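## Task

Lot numbers are marked on the shelf edge directly beneath each cardboard box. Move onto the desk every cardboard box in the storeroom whose lot number starts with 7. The robot must not tip over or finish leaning, or the task fails. A box counts only if it stays on the desk without the robot holding it there.

## Robot and tools

ROBOT. A simulated Hello Robot Stretch 3 with a single arm. It has a two-wheel base (0.33 m long, 0.34 m wide), a lift that rides up a mast, and a telescoping arm that reaches out to the robot's RIGHT side. The gripper cannot move forward on its own; you drive the base for that. The base turns on the spot about the point between its drive wheels, 0.05 m behind its front edge, and it cannot drive sideways. Retracted with the wrist folded, the turning sweep has radius 0.28 m; an unfolded, level gripper pokes outside it. Loose objects may occasionally get nudged by something other than the robot.

FRAMES. Base frame: origin on the floor between the drive wheels, x forward, y left, z up, metres. hand_pose is reported in it, located where closed fingertips meet; with all wrist joints at zero its x axis points up, y back toward the mast, z to the rear. Fingertips are round pads 0.04 m wide. The odometry frame is the base frame at the scene's start.

execute_actions. Argument "actions": a list holding one action or none (an empty list only reports state and images). An action may contain "base", "joints", or both, plus optional "contact_limits"; the motions start together. "base" holds exactly one command, an offset from where the base last reported itself: {"translate_m": d}, metres, -1 to 1, forward positive; or {"rotate_rad": d}, radians, -3.2 to 3.2, counter-clockwise (left) positive. "joints" is one dictionary of absolute targets keyed by joint name: lift_m 0 to 1.1 (arm height on mast); arm_m 0 to 0.52 (extension); wrist_yaw_rad -1.345 to 4.42 (0 along the arm, positive swings toward the front, 3.0 folds over the base); wrist_pitch_rad -1.57 to 0.451 (0 level, negative tips fingers down); wrist_roll_rad -2.911 to 2.911 (0 fingers side by side); gripper_m -0.089 to 0.179 (larger is wider; the actual fingertip gap is smaller by 0.007 nearly closed and 0.025 wide open, and zero below 0.007); head_pan_rad -3.953 to 1.73 (0 forward, positive left, -1.57 looks along the arm); head_tilt_rad -1.53 to 0.419 (negative looks down). "contact_limits" takes only {"arm_m": effort percent 1 to 100}; the arm motion stops (contact_stop) when its effort reaches that value, and it also caps the arm's holding force until the next action. Too low stops immediately; values above the maximum are clipped. Omitted joints or base may still be driving at old targets. Unknown keys or out-of-range numbers reject the whole call. "cameras": list from head_camera, nav_camera, wrist_camera, all; omitted/null/["all"] gives all, [] gives none. If a result reports a stop, later motion calls in that same reply are skipped.

wait {"seconds": 0 to 10}: commands nothing, returns state and images. zoom_image {"camera", "region": [x0, y0, x1, y1]} in pixels of that camera's latest full image, origin top-left, at most 504 by 504; good for reading lot numbers. finished_scene {"scene": n} ends the scene irreversibly and reports success; objects must already rest in place. Replying without any tool call ends everything.

RESULTS. base_status and joint_status tell how each motion of the last action ended: done (for the base, wheels turned the full amount even if slipping), off_target (stopped short, maybe still pushing), contact_stop, time_out, torque_fault (old target dropped; holds where it stopped unless slack or off). on_its_own covers uncommanded parts; its "held at" is a target, not a position. lidar_m: 12 distances from the base origin, 30-degree sectors starting straight ahead and going counter-clockwise (4th left, 7th behind, 10th right), "-" means nothing; plane 0.17 m above floor, range 0.15 to 12 m, misses clear objects and thin legs, partly blocked by mast and a low lift. wrist_depth_mm (45 to 1000) and head_depth_mm (280 to 4000, sideways image) are 7x7 grids of median depths from top-left. base_odometry counts wheel turns; heading -3.142 to 3.142, left positive; turned_by_wheels and turned_by_imu give the turn since last result; base_tilt in degrees (forward, right positive) carries a fixed bias up to about 4. motor_effort is percent of maximum, positive toward higher joint values, bracket = peak in last action; readings have biases and noise. An effort outside its rest range suggests pushing or carrying. Positive wheel effort pushes forward.

CONTACT. Arm and lift halt and go limp after pushing firmly into something; a limp lift may sink under load or keep pressing, and closing fingers on a surface lifts it. Base, wrist and head never stop on contact. Prolonged strain turns a wrist servo off for 10 s (torque_fault).

GRIPPER. To hold, command gripper_m below the object's width (lower squeezes harder; too hard triggers a stall guard that weakens grip). To let go, command at least 0.02 above where fingers met the object. Readings do not confirm a grasp; check cameras. To re-squeeze, send a new value.

SELF-COLLISION. Fold or unfold the wrist (wrist_yaw_rad to 3.0) only with lift_m 0.32 to 0.95, wrist_pitch_rad -0.4, roll near 0; once folded, lift may go down to 0.25. With yaw below -0.4 keep pitch at -0.5 or lower.

SPEED. The base runs at 0.30 m/s and 1.9 rad/s only when stowed (lift_m below 0.30, arm_m below 0.03, wrist_yaw_rad above 2.54); otherwise 0.10 m/s and 0.63 rad/s.

SAFETY. Pushing into something rigid with the gripper above about 0.45 m can tip the robot before a contact_stop; higher contact limits and repeated pushes make it worse. Don't drive while the gripper grips or presses something fixed. If snagged, reverse the last move in small steps, free the gripper, and lower lift_m to about 0.2 if still leaning. Avoid drops, slams and hard shoves. While you compose a reply the robot keeps its last command.

CAMERAS. head_camera and nav_camera ride on the head (pan/tilt move both); wrist_camera is on the gripper. Calibration lines give K, distortion and T_world_to_cam (base frame to camera) with small errors, larger for the wrist camera.

Each tool is called as name(argument=value, ...) on one line, values as JSON.

## Session

execute_actions(actions=[])

Scene clock: 0.00 s.
base_odometry: x=+0.000 y=+0.000 heading=+0.000 (m, m, rad; odometry frame)
turned_by_wheels: +0.000 (rad since the last result)
turned_by_imu: +0.000 (rad since the last result)
base_tilt: forward=+1.3 right=+1.6 (deg)
lidar_m: 1.40 1.20 1.63 1.88 1.86 1.30 0.76 0.66 0.66 0.77 1.35 2.75
head_depth_mm: 1828 2668 2970 2919 2919 2867 2369 / 1821 2635 2709 2710 2665 1680 2279 / 1817 2397 2425 2390 2375 1710 1818 / 1798 2196 2171 2172 2144 1701 1232 / 1800 2019 1996 1977 1939 1718 1101 / 1788 1841 1827 1804 1778 1725 1106 / 1685 1694 1676 1676 1659 1604 1107
base_status: not commanded
joint_positions: lift_m=+0.446 arm_m=+0.001 wrist_yaw_rad=+3.001 wrist_pitch_rad=-0.333 wrist_roll_rad=-0.011 gripper_m=+0.037 head_pan_rad=-0.009 head_tilt_rad=-0.017
joint_status: not commanded
motor_effort: left_wheel=+1 right_wheel=+1 lift_m=+35 arm_m=+0 wrist_yaw_rad=+0 wrist_pitch_rad=+8 wrist_roll_rad=+0 gripper_m=+0 head_pan_rad=-1 head_tilt_rad=+1 (%)
hand_pose: x=+0.0115 y=+0.0860 z=+0.4779 quat_wxyz=(+0.166, +0.700, +0.069, +0.691) (m; base frame)
wrist_depth_mm: - - - - - - - / - - - - - - - / - - - - - - - / - - - - - - - / 890 896 - 928 - - 951 / 725 732 - 754 795 800 804 / 626 637 642 639 644 656 659
pictures: head_camera (sideways: a quarter turn clockwise sets it upright), nav_camera (sideways: a quarter turn counterclockwise sets it upright), wrist_camera
Images, in order (width x height): head_camera 896x504, nav_camera 672x504, wrist_camera 644x364.

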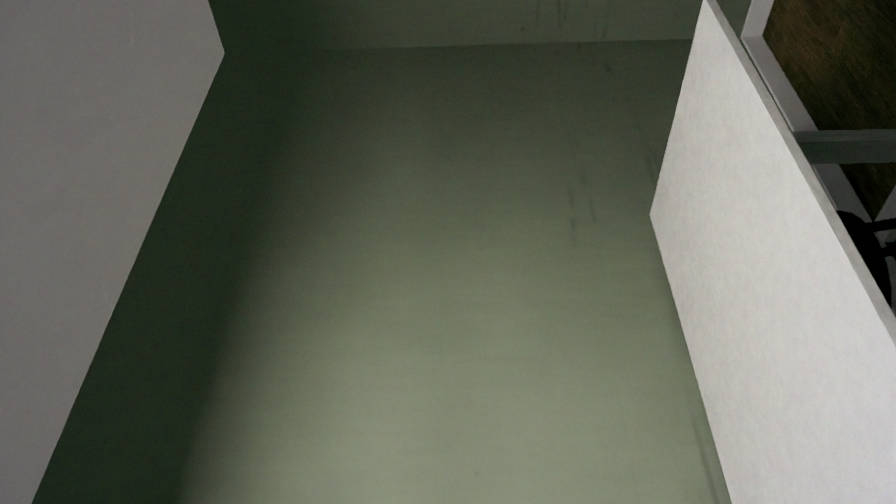

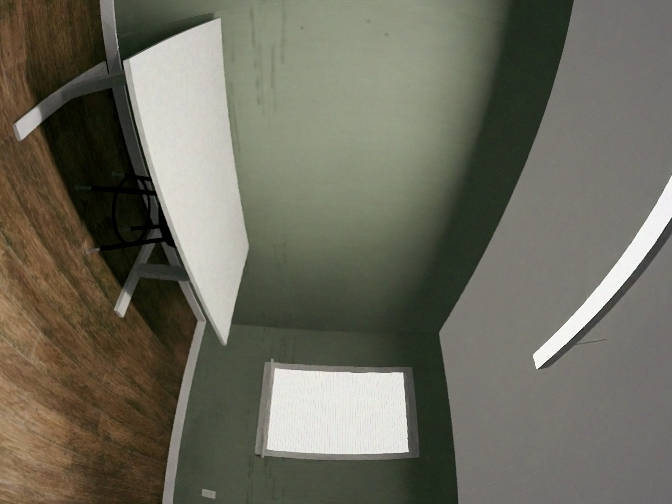

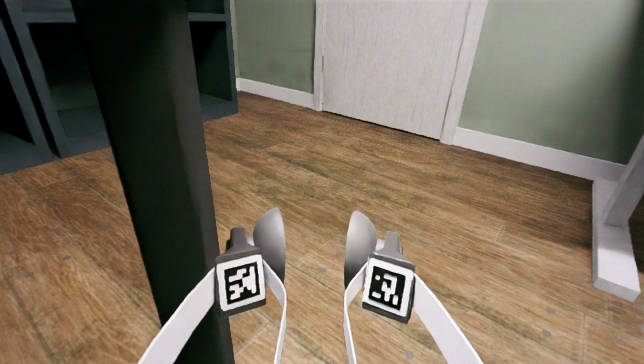

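execute_actions(actions=[{"joints":{"head_pan_rad":-1.6,"head_tilt_rad":-0.5}}], cameras=["nav_camera","head_camera"])

execute_actions(actions=[{"joints":{"head_pan_rad":-2.8,"head_tilt_rad":-0.5}}], cameras=["nav_camera","head_camera"])

execute_actions(actions=[{"joints":{"head_pan_rad":-3.9,"head_tilt_rad":-0.4}}], cameras=["nav_camera","head_camera"])

Scene clock: 4.97 s.
base_odometry: x=+0.000 y=+0.000 heading=+0.000 (m, m, rad; odometry frame)
turned_by_wheels: +0.000 (rad since the last result)
turned_by_imu: -0.001 (rad since the last result)
base_tilt: forward=+1.3 right=+1.6 (deg)
lidar_m: 1.40 1.20 1.63 1.88 1.86 1.30 0.76 0.66 0.66 0.77 1.36 2.75
head_depth_mm: 609 649 694 743 802 869 950 / 659 706 759 817 889 978 1078 / 720 773 840 911 1000 1106 1244 / 790 856 937 1029 1148 1290 1336 / 880 960 1059 1179 1332 1534 1360 / 983 1090 1212 1387 1603 1675 1373 / 1123 1257 1439 1666 1943 1692 1381
base_status: not commanded
joint_positions: lift_m=+0.446 arm_m=+0.001 wrist_yaw_rad=+3.001 wrist_pitch_rad=-0.333 wrist_roll_rad=-0.011 gripper_m=+0.037 head_pan_rad=-1.593 head_tilt_rad=-0.494
joint_status: all done
motor_effort: left_wheel=+1(1) right_wheel=+1(0) lift_m=+34(35) arm_m=+0(0) wrist_yaw_rad=+0(0) wrist_pitch_rad=+8(8) wrist_roll_rad=+0(0) gripper_m=+0(0) head_pan_rad=-4(40) head_tilt_rad=-2(22) (%)
hand_pose: x=+0.0115 y=+0.0860 z=+0.4779 quat_wxyz=(+0.166, +0.700, +0.069, +0.691) (m; base frame)
wrist_depth_mm: - - - - - - - / - - - - - - - / - - - - - - - / - - - - - - - / 873 879 - 930 - - 955 / 728 735 - 759 784 790 784 / 631 628 647 660 664 674 677
pictures: head_camera (sideways: a quarter turn clockwise sets it upright), nav_camera (sideways: a quarter turn counterclockwise sets it upright)
camera_calibration (this result's frames):
head_camera: T_world_to_cam=[[0.0248297, 0.446968, -0.894205, 1.18319], [0.999607, 0.000512598, 0.0280126, -0.0389391], [0.0129791, -0.89455, -0.44678, 0.543138], [0, 0, 0, 1]] pos_world=[0.00249623, -0.042963, 1.30177]
nav_camera: T_world_to_cam=[[0.044845, -0.433447, 0.900062, -1.1331], [-0.997302, 0.0329835, 0.065574, -0.0212878], [-0.0581101, -0.900575, -0.430799, 0.525714], [0, 0, 0, 1]] pos_world=[0.0601327, -0.016991, 1.24773]
Images, in order (width x height): head_camera 896x504, nav_camera 672x504.

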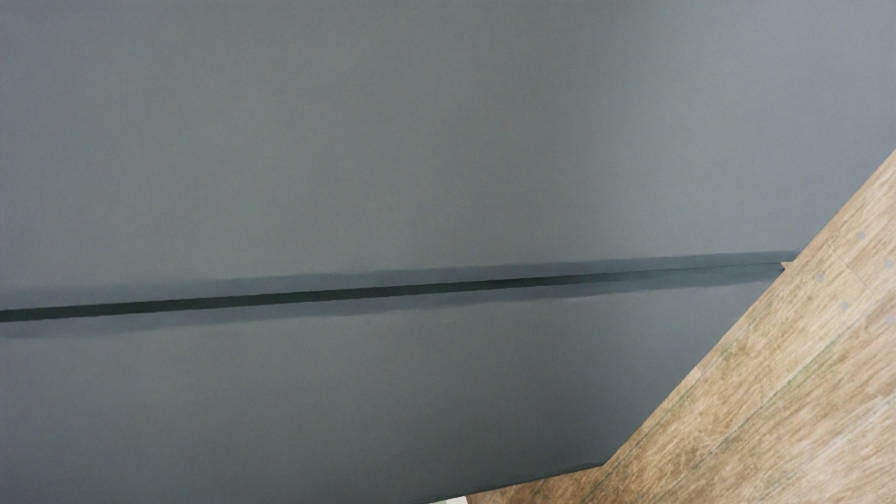

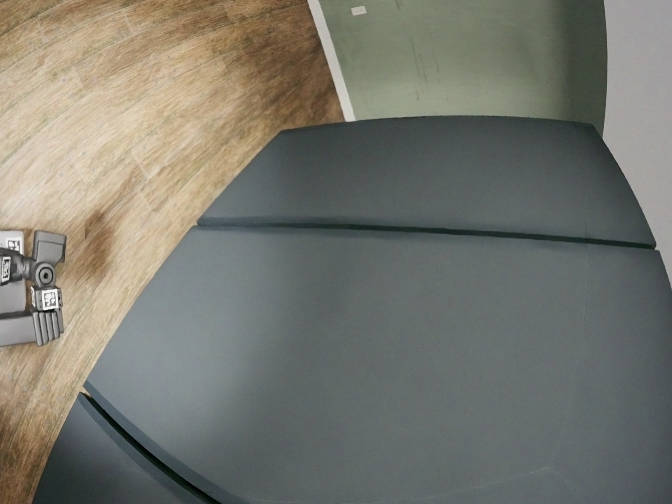

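Scene clock: 6.17 s.
base_odometry: x=+0.000 y=+0.000 heading=+0.000 (m, m, rad; odometry frame)
turned_by_wheels: +0.000 (rad since the last result)
turned_by_imu: +0.000 (rad since the last result)
base_tilt: forward=+1.2 right=+1.7 (deg)
lidar_m: 1.40 1.20 1.63 1.88 1.86 1.31 0.76 0.66 0.66 0.77 1.35 2.74
head_depth_mm: 664 722 790 872 971 1099 1241 / 635 689 750 823 914 1022 1163 / 611 659 715 780 859 958 1083 / 588 631 683 743 813 902 1011 / 565 607 653 706 779 864 954 / 558 592 636 685 740 804 889 / 526 560 601 647 700 762 840
base_status: not commanded
joint_positions: lift_m=+0.446 arm_m=+0.001 wrist_yaw_rad=+3.001 wrist_pitch_rad=-0.333 wrist_roll_rad=-0.011 gripper_m=+0.037 head_pan_rad=-2.793 head_tilt_rad=-0.494
joint_status: all done
motor_effort: left_wheel=+1(1) right_wheel=+0(0) lift_m=+35(35) arm_m=+0(0) wrist_yaw_rad=+0(1) wrist_pitch_rad=+8(8) wrist_roll_rad=+0(0) gripper_m=+0(0) head_pan_rad=-5(43) head_tilt_rad=-2(4) (%)
hand_pose: x=+0.0115 y=+0.0860 z=+0.4779 quat_wxyz=(+0.166, +0.700, +0.069, +0.691) (m; base frame)
wrist_depth_mm: - - - - - - - / - - - - - - - / - - - - - - - / - - - - - - - / 881 893 - 894 - - 932 / 744 737 - 766 777 777 767 / 637 642 642 648 650 668 670
pictures: head_camera (sideways: a quarter turn clockwise sets it upright), nav_camera (sideways: a quarter turn counterclockwise sets it upright)
camera_calibration (this result's frames):
head_camera: T_world_to_cam=[[0.425717, 0.138868, -0.894137, 1.18065], [0.362692, -0.931488, 0.0280161, -0.0350584], [-0.828987, -0.336224, -0.446917, 0.548452], [0, 0, 0, 1]] pos_world=[-0.0352489, -0.0122092, 1.30176]
nav_camera: T_world_to_cam=[[-0.387869, -0.198909, 0.899996, -1.13037], [-0.330651, 0.941472, 0.0655757, -0.0253566], [-0.860365, -0.27215, -0.430937, 0.530788], [0, 0, 0, 1]] pos_world=[0.00985095, -0.0565145, 1.24773]
Images, in order (width x height): head_camera 896x504, nav_camera 672x504.

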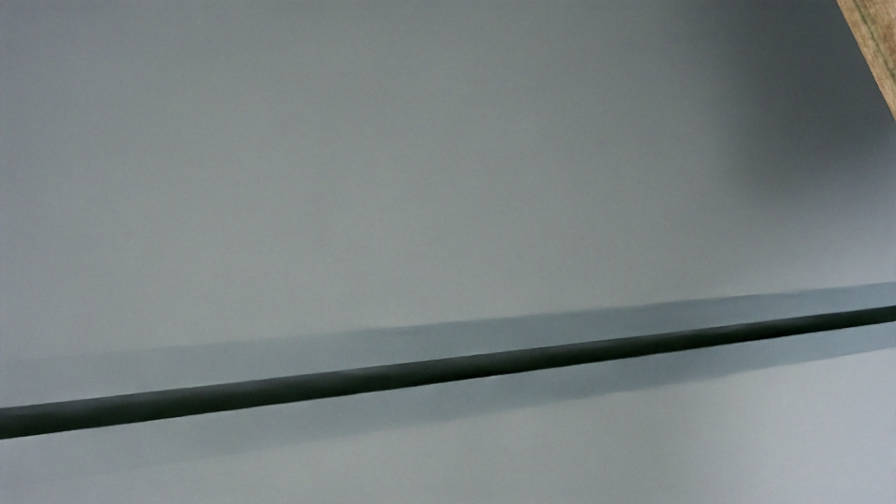

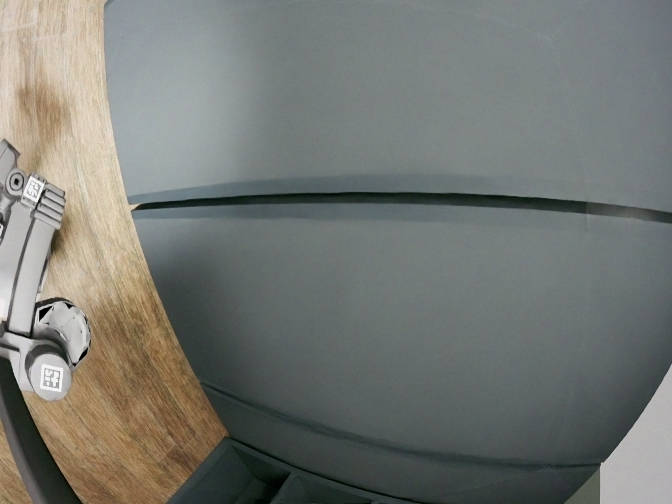

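Scene clock: 7.33 s.
base_odometry: x=+0.000 y=+0.000 heading=+0.000 (m, m, rad; odometry frame)
turned_by_wheels: +0.000 (rad since the last result)
turned_by_imu: +0.000 (rad since the last result)
base_tilt: forward=+1.2 right=+1.6 (deg)
lidar_m: 1.40 1.19 1.63 1.87 1.86 1.30 0.76 0.66 0.66 0.77 1.35 2.75
head_depth_mm: - - - - - - - / 1658 1779 1591 1877 1873 1808 1451 / 1702 1822 1868 2038 2183 1836 1452 / 1710 1822 1889 2042 2201 1832 1447 / 1733 1842 1911 2071 2205 1852 1462 / 1728 1837 1842 1964 1961 1852 1468 / 1447 1464 1533 1615 1610 1608 1455
base_status: not commanded
joint_positions: lift_m=+0.446 arm_m=+0.001 wrist_yaw_rad=+3.001 wrist_pitch_rad=-0.333 wrist_roll_rad=-0.011 gripper_m=+0.037 head_pan_rad=-3.893 head_tilt_rad=-0.409
joint_status: all done
motor_effort: left_wheel=+1(1) right_wheel=+1(0) lift_m=+35(34) arm_m=+0(0) wrist_yaw_rad=+0(0) wrist_pitch_rad=+8(8) wrist_roll_rad=+0(0) gripper_m=+0(0) head_pan_rad=-4(41) head_tilt_rad=+3(12) (%)
hand_pose: x=+0.0115 y=+0.0860 z=+0.4779 quat_wxyz=(+0.166, +0.700, +0.069, +0.691) (m; base frame)
wrist_depth_mm: - - - - - - - / - - - - - - - / - - - - - - - / - - - - - - - / 893 872 - 931 - - 954 / 743 738 - 770 802 800 796 / 618 646 635 648 650 664 670
pictures: head_camera (sideways: a quarter turn clockwise sets it upright), nav_camera (sideways: a quarter turn counterclockwise sets it upright)
camera_calibration (this result's frames):
head_camera: T_world_to_cam=[[0.260262, -0.263559, -0.92887, 1.22698], [-0.663957, -0.747318, 0.0260097, -0.0261868], [-0.701017, 0.609961, -0.36949, 0.446916], [0, 0, 0, 1]] pos_world=[-0.0234279, 0.031211, 1.30552]
nav_camera: T_world_to_cam=[[-0.29628, 0.202292, 0.933433, -1.17456], [0.693102, 0.717957, 0.0644018, -0.0300804], [-0.657136, 0.666045, -0.352925, 0.428028], [0, 0, 0, 1]] pos_world=[-0.0458769, -0.0258847, 1.24937]
Images, in order (width x height): head_camera 896x504, nav_camera 672x504.

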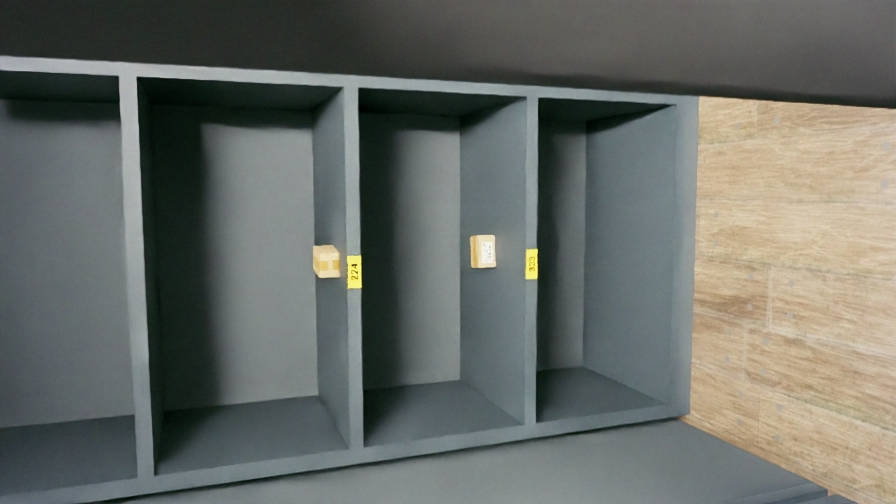

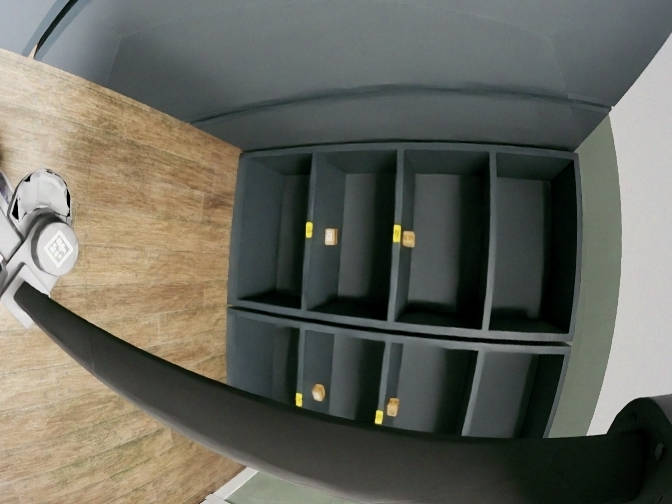

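execute_actions(actions=[{"base":{"rotate_rad":0.785},"joints":{"head_pan_rad":1.1,"head_tilt_rad":-0.35,"lift_m":0.27}}], cameras=["head_camera"])

Scene clock: 13.17 s.
base_odometry: x=+0.000 y=+0.000 heading=+0.785 (m, m, rad; odometry frame)
turned_by_wheels: +0.785 (rad since the last result)
turned_by_imu: +0.776 (rad since the last result)
base_tilt: forward=+1.3 right=+1.6 (deg)
lidar_m: 1.20 1.68 1.94 1.55 0.94 0.68 0.66 0.69 0.94 2.75 1.40 1.32
head_depth_mm: 2048 2149 2240 2332 2387 1911 1495 / 1679 1834 1902 2008 2217 1925 1510 / 1936 2048 2138 2242 2312 1938 1509 / 1908 1992 2081 2197 2271 1905 1524 / 1830 1906 1988 2117 2206 1888 1533 / 1764 1809 1888 1581 1683 1767 1537 / 1322 1405 1689 1913 1829 1860 1544
base_status: done
joint_positions: lift_m=+0.270 arm_m=+0.001 wrist_yaw_rad=+3.001 wrist_pitch_rad=-0.333 wrist_roll_rad=-0.011 gripper_m=+0.037 head_pan_rad=+1.093 head_tilt_rad=-0.359
joint_status: all done
motor_effort: left_wheel=-1(7) right_wheel=+2(6) lift_m=+31(31) arm_m=+0(0) wrist_yaw_rad=+0(0) wrist_pitch_rad=+8(8) wrist_roll_rad=+0(0) gripper_m=+0(0) head_pan_rad=+3(41) head_tilt_rad=+3(6) (%)
hand_pose: x=+0.0115 y=+0.0860 z=+0.3024 quat_wxyz=(+0.166, +0.700, +0.069, +0.691) (m; base frame)
wrist_depth_mm: 941 - - - - - - / - - - - - - - / 931 - - - - - - / 796 795 816 850 879 913 933 / 642 633 - 679 710 677 702 / 509 521 - 539 560 559 565 / 451 456 - 488 460 475 475
pictures: head_camera (sideways: a quarter turn clockwise sets it upright)
camera_calibration (this result's frames):
head_camera: T_world_to_cam=[[-0.162072, -0.280196, -0.946162, 1.25213], [-0.899303, 0.436625, 0.0247432, -0.023104], [0.406185, 0.854897, -0.322746, 0.379328], [0, 0, 0, 1]] pos_world=[0.0280801, 0.0366432, 1.30772]
Images, in order (width x height): head_camera 896x504.

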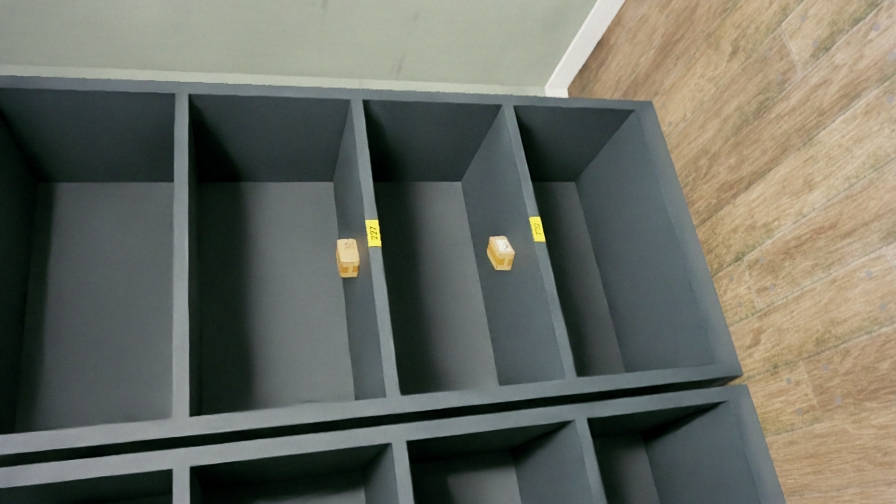

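zoom_image(camera="head_camera", region=[320, 180, 580, 300])

Region (320, 180, 580, 300) of head_camera's 896x504 image, scaled by 1.938, with more detail than that image has; it fills the top 233 rows of this view, and the rest is white.

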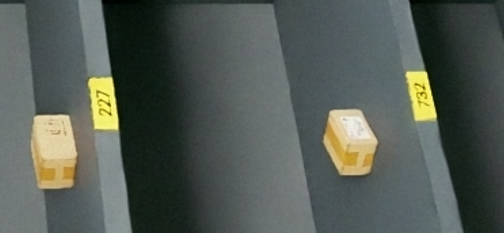

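execute_actions(actions=[{"base":{"rotate_rad":0.915}}], cameras=[])

execute_actions(actions=[{"base":{"translate_m":1.0}}], cameras=[])

execute_actions(actions=[{"base":{"translate_m":0.3}}], cameras=[])

execute_actions(actions=[{"base":{"rotate_rad":2.26},"joints":{"head_pan_rad":-1.57,"head_tilt_rad":-0.9}}], cameras=[])

execute_actions(actions=[{"joints":{"lift_m":0.45,"wrist_pitch_rad":-0.4}}], cameras=[])

execute_actions(actions=[{"joints":{"wrist_yaw_rad":0,"gripper_m":0.15}}], cameras=[])

execute_actions(actions=[{"joints":{"wrist_pitch_rad":0}}], cameras=["head_camera","wrist_camera"])

Scene clock: 28.23 s.
base_odometry: x=+0.000 y=+0.000 heading=+1.700 (m, m, rad; odometry frame)
turned_by_wheels: +0.915 (rad since the last result)
turned_by_imu: +0.903 (rad since the last result)
base_tilt: forward=+1.2 right=+1.6 (deg)
lidar_m: 1.94 1.56 1.09 0.72 0.66 0.67 0.83 1.72 2.70 1.32 1.20 1.65
head_depth_mm: 1696 1755 1824 1955 1848 1809 1503 / 1725 1808 1887 2020 2142 1833 1511 / 1445 1526 1605 1726 1830 1870 1515 / 1272 1326 1388 1458 1526 1617 1519 / 1077 1119 1154 1195 1248 1302 1359 / 923 951 985 1017 1049 1084 1125 / 808 834 859 882 908 931 964
base_status: done
joint_positions: lift_m=+0.270 arm_m=+0.001 wrist_yaw_rad=+3.001 wrist_pitch_rad=-0.333 wrist_roll_rad=-0.011 gripper_m=+0.037 head_pan_rad=+1.093 head_tilt_rad=-0.359
joint_status: not commanded
motor_effort: left_wheel=-1(9) right_wheel=+2(7) lift_m=+31(31) arm_m=+0(0) wrist_yaw_rad=+0(1) wrist_pitch_rad=+8(8) wrist_roll_rad=+0(0) gripper_m=+0(1) head_pan_rad=+3(4) head_tilt_rad=+3(3) (%)
hand_pose: x=+0.0115 y=+0.0860 z=+0.3024 quat_wxyz=(+0.166, +0.700, +0.069, +0.691) (m; base frame)
wrist_depth_mm: 494 - 679 836 - - - / 514 - 733 928 - - - / 529 - 787 - - - - / 565 620 781 868 873 878 908 / 588 635 - 661 705 684 699 / 523 526 - 543 565 557 576 / 443 459 - 486 464 469 471
pictures: none
No camera images: the call's "cameras" was empty. Leave "cameras" out to get every camera's image.

Scene clock: 33.40 s.
base_odometry: x=-0.129 y=+0.992 heading=+1.700 (m, m, rad; odometry frame)
turned_by_wheels: +0.000 (rad since the last result)
turned_by_imu: -0.003 (rad since the last result)
base_tilt: forward=+1.3 right=+1.6 (deg)
lidar_m: 0.94 1.20 0.79 1.37 1.27 1.28 1.60 3.52 1.16 1.12 1.00 1.01
head_depth_mm: 963 1046 1105 1006 1228 1136 918 / 713 840 925 920 1021 1088 983 / 667 708 760 805 856 918 985 / 713 910 1278 888 1437 1108 1345 / 1193 1261 1355 1058 1509 1156 1440 / 1264 1342 1443 1100 1601 1255 1445 / 1341 1400 1515 1317 1574 1335 1448
base_status: done
joint_positions: lift_m=+0.270 arm_m=+0.001 wrist_yaw_rad=+3.001 wrist_pitch_rad=-0.333 wrist_roll_rad=-0.011 gripper_m=+0.037 head_pan_rad=+1.093 head_tilt_rad=-0.359
joint_status: not commanded
motor_effort: left_wheel=-1(7) right_wheel=+2(7) lift_m=+32(31) arm_m=+0(0) wrist_yaw_rad=+0(0) wrist_pitch_rad=+8(8) wrist_roll_rad=+0(0) gripper_m=+0(1) head_pan_rad=+3(2) head_tilt_rad=+4(3) (%)
hand_pose: x=+0.0115 y=+0.0860 z=+0.3024 quat_wxyz=(+0.166, +0.700, +0.069, +0.691) (m; base frame)
wrist_depth_mm: 890 - - - - 782 864 / 930 - - - - 907 874 / - - - - 923 - 924 / 779 802 848 850 818 792 748 / 638 623 - 664 696 682 639 / 518 518 - 536 555 566 554 / 440 459 - 487 463 473 467
pictures: none
No camera images: the call's "cameras" was empty. Leave "cameras" out to get every camera's image.

Scene clock: 36.20 s.
base_odometry: x=-0.167 y=+1.289 heading=+1.700 (m, m, rad; odometry frame)
turned_by_wheels: +0.000 (rad since the last result)
turned_by_imu: -0.001 (rad since the last result)
base_tilt: forward=+1.2 right=+1.6 (deg)
lidar_m: 0.64 0.97 0.74 0.68 1.45 1.46 1.83 3.76 1.31 0.89 0.82 0.83
head_depth_mm: 453 833 876 912 634 1016 888 / 448 874 919 944 639 1055 896 / 447 915 970 989 644 1104 896 / 489 884 934 933 650 1056 902 / 543 741 773 804 693 870 869 / 581 638 660 681 695 757 811 / 548 587 622 671 738 1046 941
base_status: done
joint_positions: lift_m=+0.270 arm_m=+0.001 wrist_yaw_rad=+3.001 wrist_pitch_rad=-0.333 wrist_roll_rad=-0.011 gripper_m=+0.037 head_pan_rad=+1.093 head_tilt_rad=-0.359
joint_status: not commanded
motor_effort: left_wheel=-1(8) right_wheel=+2(6) lift_m=+31(32) arm_m=+0(0) wrist_yaw_rad=+0(0) wrist_pitch_rad=+8(8) wrist_roll_rad=+0(0) gripper_m=+0(0) head_pan_rad=+4(3) head_tilt_rad=+3(4) (%)
hand_pose: x=+0.0115 y=+0.0860 z=+0.3024 quat_wxyz=(+0.166, +0.700, +0.069, +0.691) (m; base frame)
wrist_depth_mm: - - - 674 813 804 702 / - - - 734 920 859 729 / - - - 796 923 886 751 / 779 815 831 820 712 729 747 / 628 629 - 675 638 586 569 / 512 516 - 536 572 547 492 / 435 460 - 489 458 474 465
pictures: none
No camera images: the call's "cameras" was empty. Leave "cameras" out to get every camera's image.

Scene clock: 38.80 s.
base_odometry: x=-0.167 y=+1.289 heading=-2.324 (m, m, rad; odometry frame)
turned_by_wheels: +2.260 (rad since the last result)
turned_by_imu: +2.231 (rad since the last result)
base_tilt: forward=+1.3 right=+1.7 (deg)
lidar_m: 1.45 1.51 2.08 3.14 1.18 0.85 0.82 0.84 0.65 0.97 0.68 0.74
head_depth_mm: 789 583 1095 990 1264 1219 1118 / 792 588 1103 993 1287 1220 1123 / 792 593 1112 975 1289 1231 1141 / 797 598 1115 983 1299 1239 1149 / 799 605 1125 1011 1300 1249 1137 / 803 611 1131 1016 1319 1264 1144 / 812 616 1095 1024 1038 1242 1142
base_status: done
joint_positions: lift_m=+0.270 arm_m=+0.001 wrist_yaw_rad=+3.001 wrist_pitch_rad=-0.333 wrist_roll_rad=-0.011 gripper_m=+0.037 head_pan_rad=-1.563 head_tilt_rad=-0.889
joint_status: all done
motor_effort: left_wheel=-1(9) right_wheel=+2(7) lift_m=+31(31) arm_m=+0(0) wrist_yaw_rad=+1(0) wrist_pitch_rad=+8(8) wrist_roll_rad=+0(0) gripper_m=+0(1) head_pan_rad=-4(42) head_tilt_rad=-4(25) (%)
hand_pose: x=+0.0115 y=+0.0860 z=+0.3024 quat_wxyz=(+0.166, +0.700, +0.069, +0.691) (m; base frame)
wrist_depth_mm: - - - - - - - / - - - - - - - / - - - - - - - / 786 807 836 858 883 885 918 / 626 633 - 666 709 701 708 / 513 528 - 548 568 554 563 / 441 462 - 489 460 465 481
pictures: none
No camera images: the call's "cameras" was empty. Leave "cameras" out to get every camera's image.

Scene clock: 41.27 s.
base_odometry: x=-0.167 y=+1.289 heading=-2.324 (m, m, rad; odometry frame)
turned_by_wheels: +0.000 (rad since the last result)
turned_by_imu: -0.001 (rad since the last result)
base_tilt: forward=+1.3 right=+1.7 (deg)
lidar_m: 1.45 1.51 2.08 3.13 1.18 0.85 0.82 0.84 0.64 0.97 0.68 0.74
head_depth_mm: 787 583 1094 985 1258 1215 1121 / 790 588 1102 991 1287 1223 1155 / 791 594 1111 976 1292 1229 1165 / 796 596 1118 982 1301 1242 1168 / 800 605 1124 1013 1301 1246 1135 / 802 611 1133 1021 1311 1260 1136 / 813 617 1097 1023 1037 1243 1142
base_status: not commanded
joint_positions: lift_m=+0.450 arm_m=+0.001 wrist_yaw_rad=+3.001 wrist_pitch_rad=-0.411 wrist_roll_rad=-0.011 gripper_m=+0.037 head_pan_rad=-1.563 head_tilt_rad=-0.889
joint_status: all done
motor_effort: left_wheel=-1(1) right_wheel=+2(2) lift_m=+38(40) arm_m=+0(0) wrist_yaw_rad=+0(2) wrist_pitch_rad=+7(7) wrist_roll_rad=+0(0) gripper_m=+0(0) head_pan_rad=-4(5) head_tilt_rad=-4(4) (%)
hand_pose: x=+0.0103 y=+0.0770 z=+0.4640 quat_wxyz=(+0.192, +0.697, +0.097, +0.684) (m; base frame)
wrist_depth_mm: - - - - - - - / - - - - - - - / - - - - - - - / - - - - - - - / 801 800 - 820 886 866 901 / 688 695 - 714 745 743 747 / 589 600 594 610 611 634 635
pictures: none
No camera images: the call's "cameras" was empty. Leave "cameras" out to get every camera's image.

Scene clock: 43.77 s.
base_odometry: x=-0.167 y=+1.289 heading=-2.324 (m, m, rad; odometry frame)
turned_by_wheels: +0.000 (rad since the last result)
turned_by_imu: -0.001 (rad since the last result)
base_tilt: forward=+1.3 right=+1.7 (deg)
lidar_m: 1.45 1.51 2.09 3.13 1.18 0.85 0.82 0.84 0.65 0.97 0.68 0.74
head_depth_mm: 786 583 1099 987 1265 1216 1125 / 788 587 1101 995 1281 1227 1158 / 792 595 1107 977 1296 1229 - / 795 599 1117 980 1300 1249 1131 / 800 604 1124 1011 1304 1252 1134 / 801 610 1132 1020 1310 1264 1140 / 812 619 1091 1025 1036 1247 1144
base_status: not commanded
joint_positions: lift_m=+0.450 arm_m=+0.001 wrist_yaw_rad=+0.002 wrist_pitch_rad=-0.411 wrist_roll_rad=-0.011 gripper_m=+0.150 head_pan_rad=-1.563 head_tilt_rad=-0.889
joint_status: all done
motor_effort: left_wheel=-2(1) right_wheel=+2(2) lift_m=+38(37) arm_m=+0(0) wrist_yaw_rad=-1(3) wrist_pitch_rad=+7(7) wrist_roll_rad=+0(0) gripper_m=+0(81) head_pan_rad=-4(4) head_tilt_rad=-4(4) (%)
hand_pose: x=-0.0211 y=-0.3713 z=+0.4640 quat_wxyz=(+0.696, +0.146, -0.688, -0.143) (m; base frame)
wrist_depth_mm: 300 317 346 365 414 458 410 / 262 259 254 255 258 259 260 / 550 752 750 752 731 637 437 / 560 786 813 829 811 637 435 / 566 709 718 739 758 586 429 / 544 - 621 611 619 - 424 / 513 512 523 536 543 522 465
pictures: none
No camera images: the call's "cameras" was empty. Leave "cameras" out to get every camera's image.

Scene clock: 44.77 s.
base_odometry: x=-0.167 y=+1.289 heading=-2.324 (m, m, rad; odometry frame)
turned_by_wheels: +0.000 (rad since the last result)
turned_by_imu: +0.000 (rad since the last result)
base_tilt: forward=+1.3 right=+1.6 (deg)
lidar_m: 1.45 1.51 2.09 3.13 1.18 0.85 0.82 0.84 0.64 0.97 0.68 0.74
head_depth_mm: 790 582 1101 988 1261 1216 1124 / 790 587 1101 995 1285 1218 1155 / 793 592 1110 979 1285 1238 - / 796 597 1117 983 1297 1241 1129 / 798 603 1125 1009 1306 1258 1136 / 801 611 1130 1018 1311 1264 1141 / 812 616 1093 1024 1037 1243 1143
base_status: not commanded
joint_positions: lift_m=+0.450 arm_m=+0.001 wrist_yaw_rad=+0.002 wrist_pitch_rad=-0.024 wrist_roll_rad=-0.011 gripper_m=+0.150 head_pan_rad=-1.563 head_tilt_rad=-0.889
joint_status: all done
motor_effort: left_wheel=-1(2) right_wheel=+2(2) lift_m=+38(38) arm_m=-1(0) wrist_yaw_rad=-2(3) wrist_pitch_rad=+14(15) wrist_roll_rad=+0(0) gripper_m=+1(0) head_pan_rad=-4(4) head_tilt_rad=-4(4) (%)
hand_pose: x=-0.0210 y=-0.4016 z=+0.5584 quat_wxyz=(+0.711, +0.009, -0.703, -0.008) (m; base frame)
wrist_depth_mm: 542 666 659 657 659 663 440 / 552 674 676 691 665 661 437 / 552 688 700 701 695 657 437 / 434 458 471 427 540 561 431 / 282 281 280 284 285 324 307 / 536 - 764 761 757 - 391 / 608 767 785 788 784 626 409
pictures: head_camera (sideways: a quarter turn clockwise sets it upright), wrist_camera
camera_calibration (this result's frames):
head_camera: T_world_to_cam=[[0.00900907, 0.757506, -0.652766, 0.868554], [0.999245, 0.0178528, 0.0345084, -0.0473774], [0.037794, -0.652584, -0.756773, 0.94625], [0, 0, 0, 1]] pos_world=[0.00375413, -0.0395812, 1.28469]
wrist_camera: T_world_to_cam=[[-0.998441, 0.0222816, 0.0511809, -0.0462461], [-0.0459223, 0.193388, -0.980047, 0.659898], [-0.0317348, -0.980869, -0.192064, -0.118047], [0, 0, 0, 1]] pos_world=[-0.0196161, -0.242375, 0.626426]
Images, in order (width x height): head_camera 896x504, wrist_camera 644x364.

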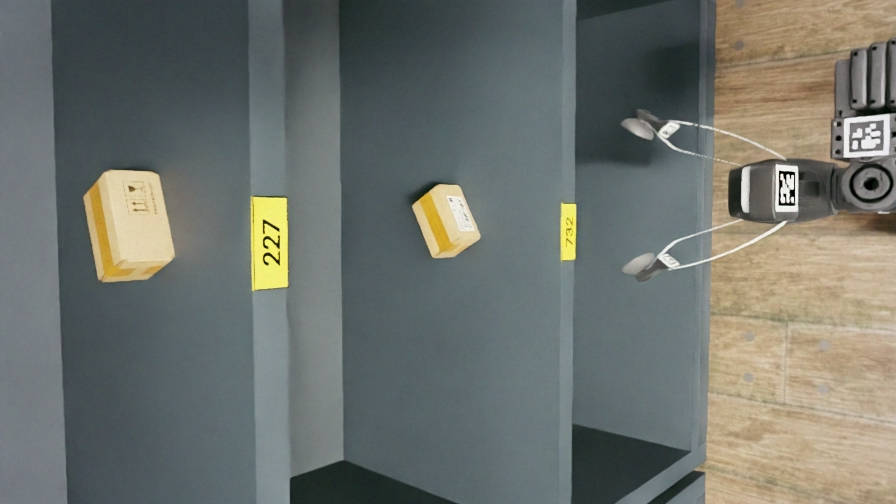

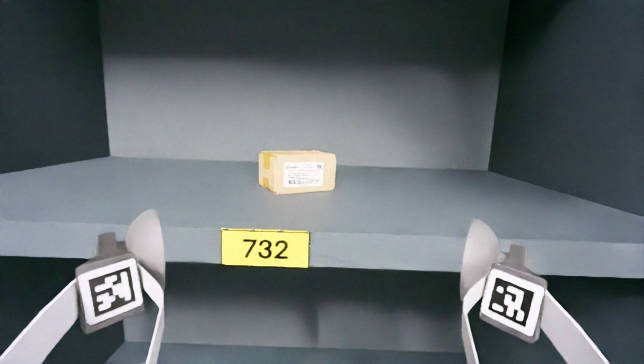

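execute_actions(actions=[{"base":{"translate_m":0.02},"joints":{"lift_m":0.475,"gripper_m":0.179}}], cameras=[])

execute_actions(actions=[{"joints":{"arm_m":0.2}}], cameras=["head_camera","wrist_camera"])

Scene clock: 51.07 s.
base_odometry: x=-0.181 y=+1.275 heading=-2.324 (m, m, rad; odometry frame)
turned_by_wheels: +0.000 (rad since the last result)
turned_by_imu: -0.001 (rad since the last result)
base_tilt: forward=+1.3 right=+1.6 (deg)
lidar_m: 1.43 1.49 2.05 1.78 1.21 0.87 0.84 0.86 0.66 0.96 0.67 1.39
head_depth_mm: 787 583 1094 983 1280 1214 1137 / 792 587 1101 988 1290 1224 1159 / 793 593 1109 968 1296 1232 - / 796 597 1116 982 1295 1236 1129 / 798 605 1125 1011 1307 1247 1134 / 803 612 1133 1018 1309 1258 1141 / 810 617 1050 1004 1005 1242 1141
base_status: done
joint_positions: lift_m=+0.475 arm_m=+0.001 wrist_yaw_rad=+0.001 wrist_pitch_rad=-0.022 wrist_roll_rad=-0.011 gripper_m=+0.179 head_pan_rad=-1.563 head_tilt_rad=-0.889
joint_status: all done
motor_effort: left_wheel=-2(3) right_wheel=+2(6) lift_m=+38(39) arm_m=-1(0) wrist_yaw_rad=-1(1) wrist_pitch_rad=+13(14) wrist_roll_rad=+0(0) gripper_m=+1(85) head_pan_rad=-4(4) head_tilt_rad=-4(4) (%)
hand_pose: x=-0.0211 y=-0.4017 z=+0.5838 quat_wxyz=(+0.711, +0.009, -0.703, -0.008) (m; base frame)
wrist_depth_mm: 522 658 667 654 653 659 462 / 525 679 681 683 679 665 453 / 532 688 684 691 691 688 460 / 492 571 617 444 688 611 450 / 346 330 336 348 363 410 387 / - 287 288 287 287 287 292 / 558 770 778 798 792 694 437
pictures: none
No camera images: the call's "cameras" was empty. Leave "cameras" out to get every camera's image.

Scene clock: 53.77 s.
base_odometry: x=-0.181 y=+1.275 heading=-2.324 (m, m, rad; odometry frame)
turned_by_wheels: +0.000 (rad since the last result)
turned_by_imu: -0.001 (rad since the last result)
base_tilt: forward=+1.3 right=+1.6 (deg)
lidar_m: 1.43 1.49 2.06 1.78 1.21 0.87 0.84 0.87 0.66 0.97 0.67 1.38
head_depth_mm: 787 584 1098 987 1277 1216 1125 / 791 588 1103 994 906 - 1114 / 793 592 1109 968 892 1226 1127 / 796 595 1117 1004 1299 1241 1133 / 799 604 1123 1014 1310 1247 1138 / 802 611 1132 1019 1310 1261 1138 / 811 616 1047 999 1002 1241 1142
base_status: not commanded
joint_positions: lift_m=+0.475 arm_m=+0.200 wrist_yaw_rad=+0.001 wrist_pitch_rad=-0.022 wrist_roll_rad=-0.011 gripper_m=+0.179 head_pan_rad=-1.563 head_tilt_rad=-0.889
joint_status: all done
motor_effort: left_wheel=-1(1) right_wheel=+2(2) lift_m=+37(38) arm_m=+4(4) wrist_yaw_rad=+0(1) wrist_pitch_rad=+14(13) wrist_roll_rad=+0(0) gripper_m=+1(1) head_pan_rad=-4(4) head_tilt_rad=-5(4) (%)
hand_pose: x=-0.0213 y=-0.6002 z=+0.5838 quat_wxyz=(+0.711, +0.008, -0.703, -0.008) (m; base frame)
wrist_depth_mm: 480 480 484 480 492 481 468 / 493 485 503 487 496 500 464 / 505 509 512 511 517 513 465 / 484 520 517 521 527 524 461 / 342 330 284 240 359 396 380 / - 228 230 228 240 248 256 / 165 175 178 181 185 185 182
pictures: head_camera (sideways: a quarter turn clockwise sets it upright), wrist_camera
camera_calibration (this result's frames):
head_camera: T_world_to_cam=[[0.00916629, 0.757504, -0.652766, 0.868553], [0.999249, 0.0176455, 0.0345084, -0.0473774], [0.0376586, -0.652592, -0.756773, 0.946251], [0, 0, 0, 1]] pos_world=[0.00374592, -0.0395808, 1.28469]
wrist_camera: T_world_to_cam=[[-0.998413, 0.023596, 0.051143, -0.0426254], [-0.0456826, 0.191898, -0.980351, 0.72246], [-0.0329466, -0.981131, -0.190515, -0.309026], [0, 0, 0, 1]] pos_world=[-0.0197352, -0.440827, 0.651571]
Images, in order (width x height): head_camera 896x504, wrist_camera 644x364.

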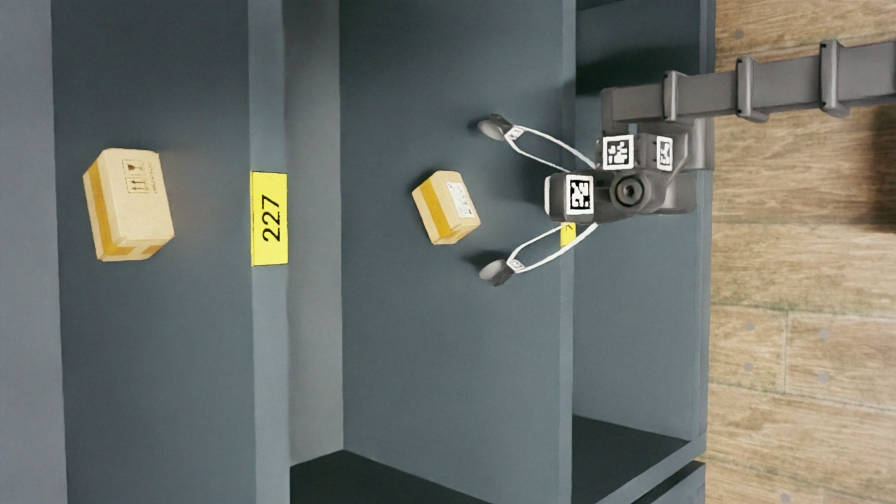

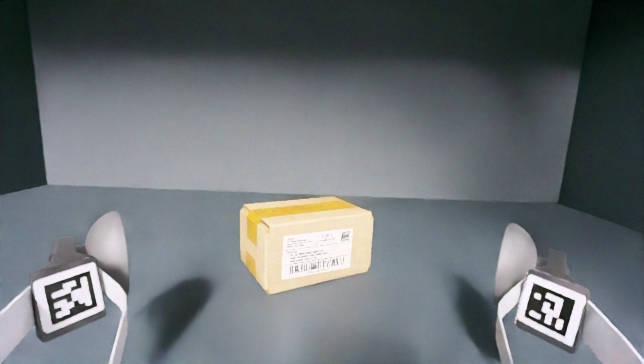

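execute_actions(actions=[{"joints":{"arm_m":0.295,"lift_m":0.46}}], cameras=["wrist_camera"])

execute_actions(actions=[{"joints":{"gripper_m":0.03}}], cameras=[])

execute_actions(actions=[{"joints":{"lift_m":0.5}}], cameras=[])

execute_actions(actions=[{"joints":{"arm_m":0.0,"head_pan_rad":1.7,"head_tilt_rad":-0.6}}])

Scene clock: 61.43 s.
base_odometry: x=-0.181 y=+1.275 heading=-2.324 (m, m, rad; odometry frame)
turned_by_wheels: +0.000 (rad since the last result)
turned_by_imu: -0.003 (rad since the last result)
base_tilt: forward=+1.2 right=+1.7 (deg)
lidar_m: 1.43 1.49 2.05 3.22 1.21 0.87 0.84 0.86 0.66 0.97 0.67 1.38
head_depth_mm: 787 581 1099 985 1277 1214 1117 / 790 586 1102 991 905 1222 1119 / 794 590 1110 972 - 1229 1128 / 795 596 1115 994 1305 1246 1131 / 796 604 1119 1014 1305 1255 1133 / 803 608 1127 1020 1306 1261 1136 / 808 615 1050 1001 1007 1246 1144
base_status: not commanded
joint_positions: lift_m=+0.460 arm_m=+0.274 wrist_yaw_rad=-0.001 wrist_pitch_rad=-0.055 wrist_roll_rad=-0.006 gripper_m=+0.179 head_pan_rad=-1.564 head_tilt_rad=-0.890
joint_status: arm_m contact_stop (moved +0.075 of +0.095); the others done
on_its_own: arm_m is slack since a contact_stop, until your next command for it (your +0.295 is given up); wrist_pitch_rad is at rest, and its effort (+33) is outside its rest range (-20 to +32)
motor_effort: left_wheel=-1(7) right_wheel=+1(2) lift_m=+32(35) arm_m=+0(27) wrist_yaw_rad=+2(6) wrist_pitch_rad=+33(89) wrist_roll_rad=-3(4) gripper_m=+0(1) head_pan_rad=-5(4) head_tilt_rad=-4(4) (%)
hand_pose: x=-0.0218 y=-0.6738 z=+0.5605 quat_wxyz=(+0.709, +0.019, -0.704, -0.020) (m; base frame)
wrist_depth_mm: 407 416 412 408 410 409 407 / 419 425 423 423 422 429 419 / 436 437 443 437 436 441 437 / 394 414 435 443 447 449 435 / 263 252 154 158 251 302 287 / - 180 151 164 184 194 200 / 134 140 143 145 147 148 145
pictures: wrist_camera
camera_calibration (this result's frames):
wrist_camera: T_world_to_cam=[[-0.998587, 0.0239177, 0.0474608, -0.0378752], [-0.040897, 0.224497, -0.973616, 0.732037], [-0.0339414, -0.974181, -0.223201, -0.362751], [0, 0, 0, 1]] pos_world=[-0.0201959, -0.516819, 0.633554]
Images, in order (width x height): wrist_camera 644x364.

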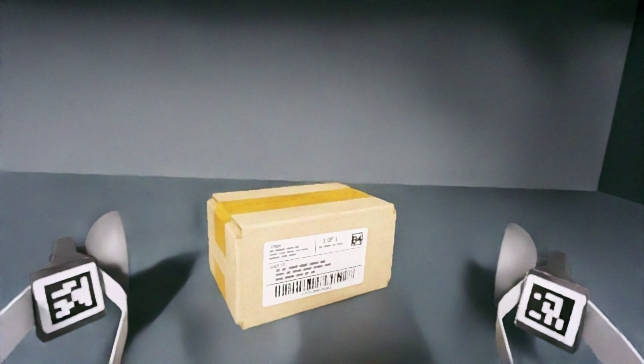

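not run: a stop came earlier in this reply.

not run: a stop came earlier in this reply.

not run: a stop came earlier in this reply.


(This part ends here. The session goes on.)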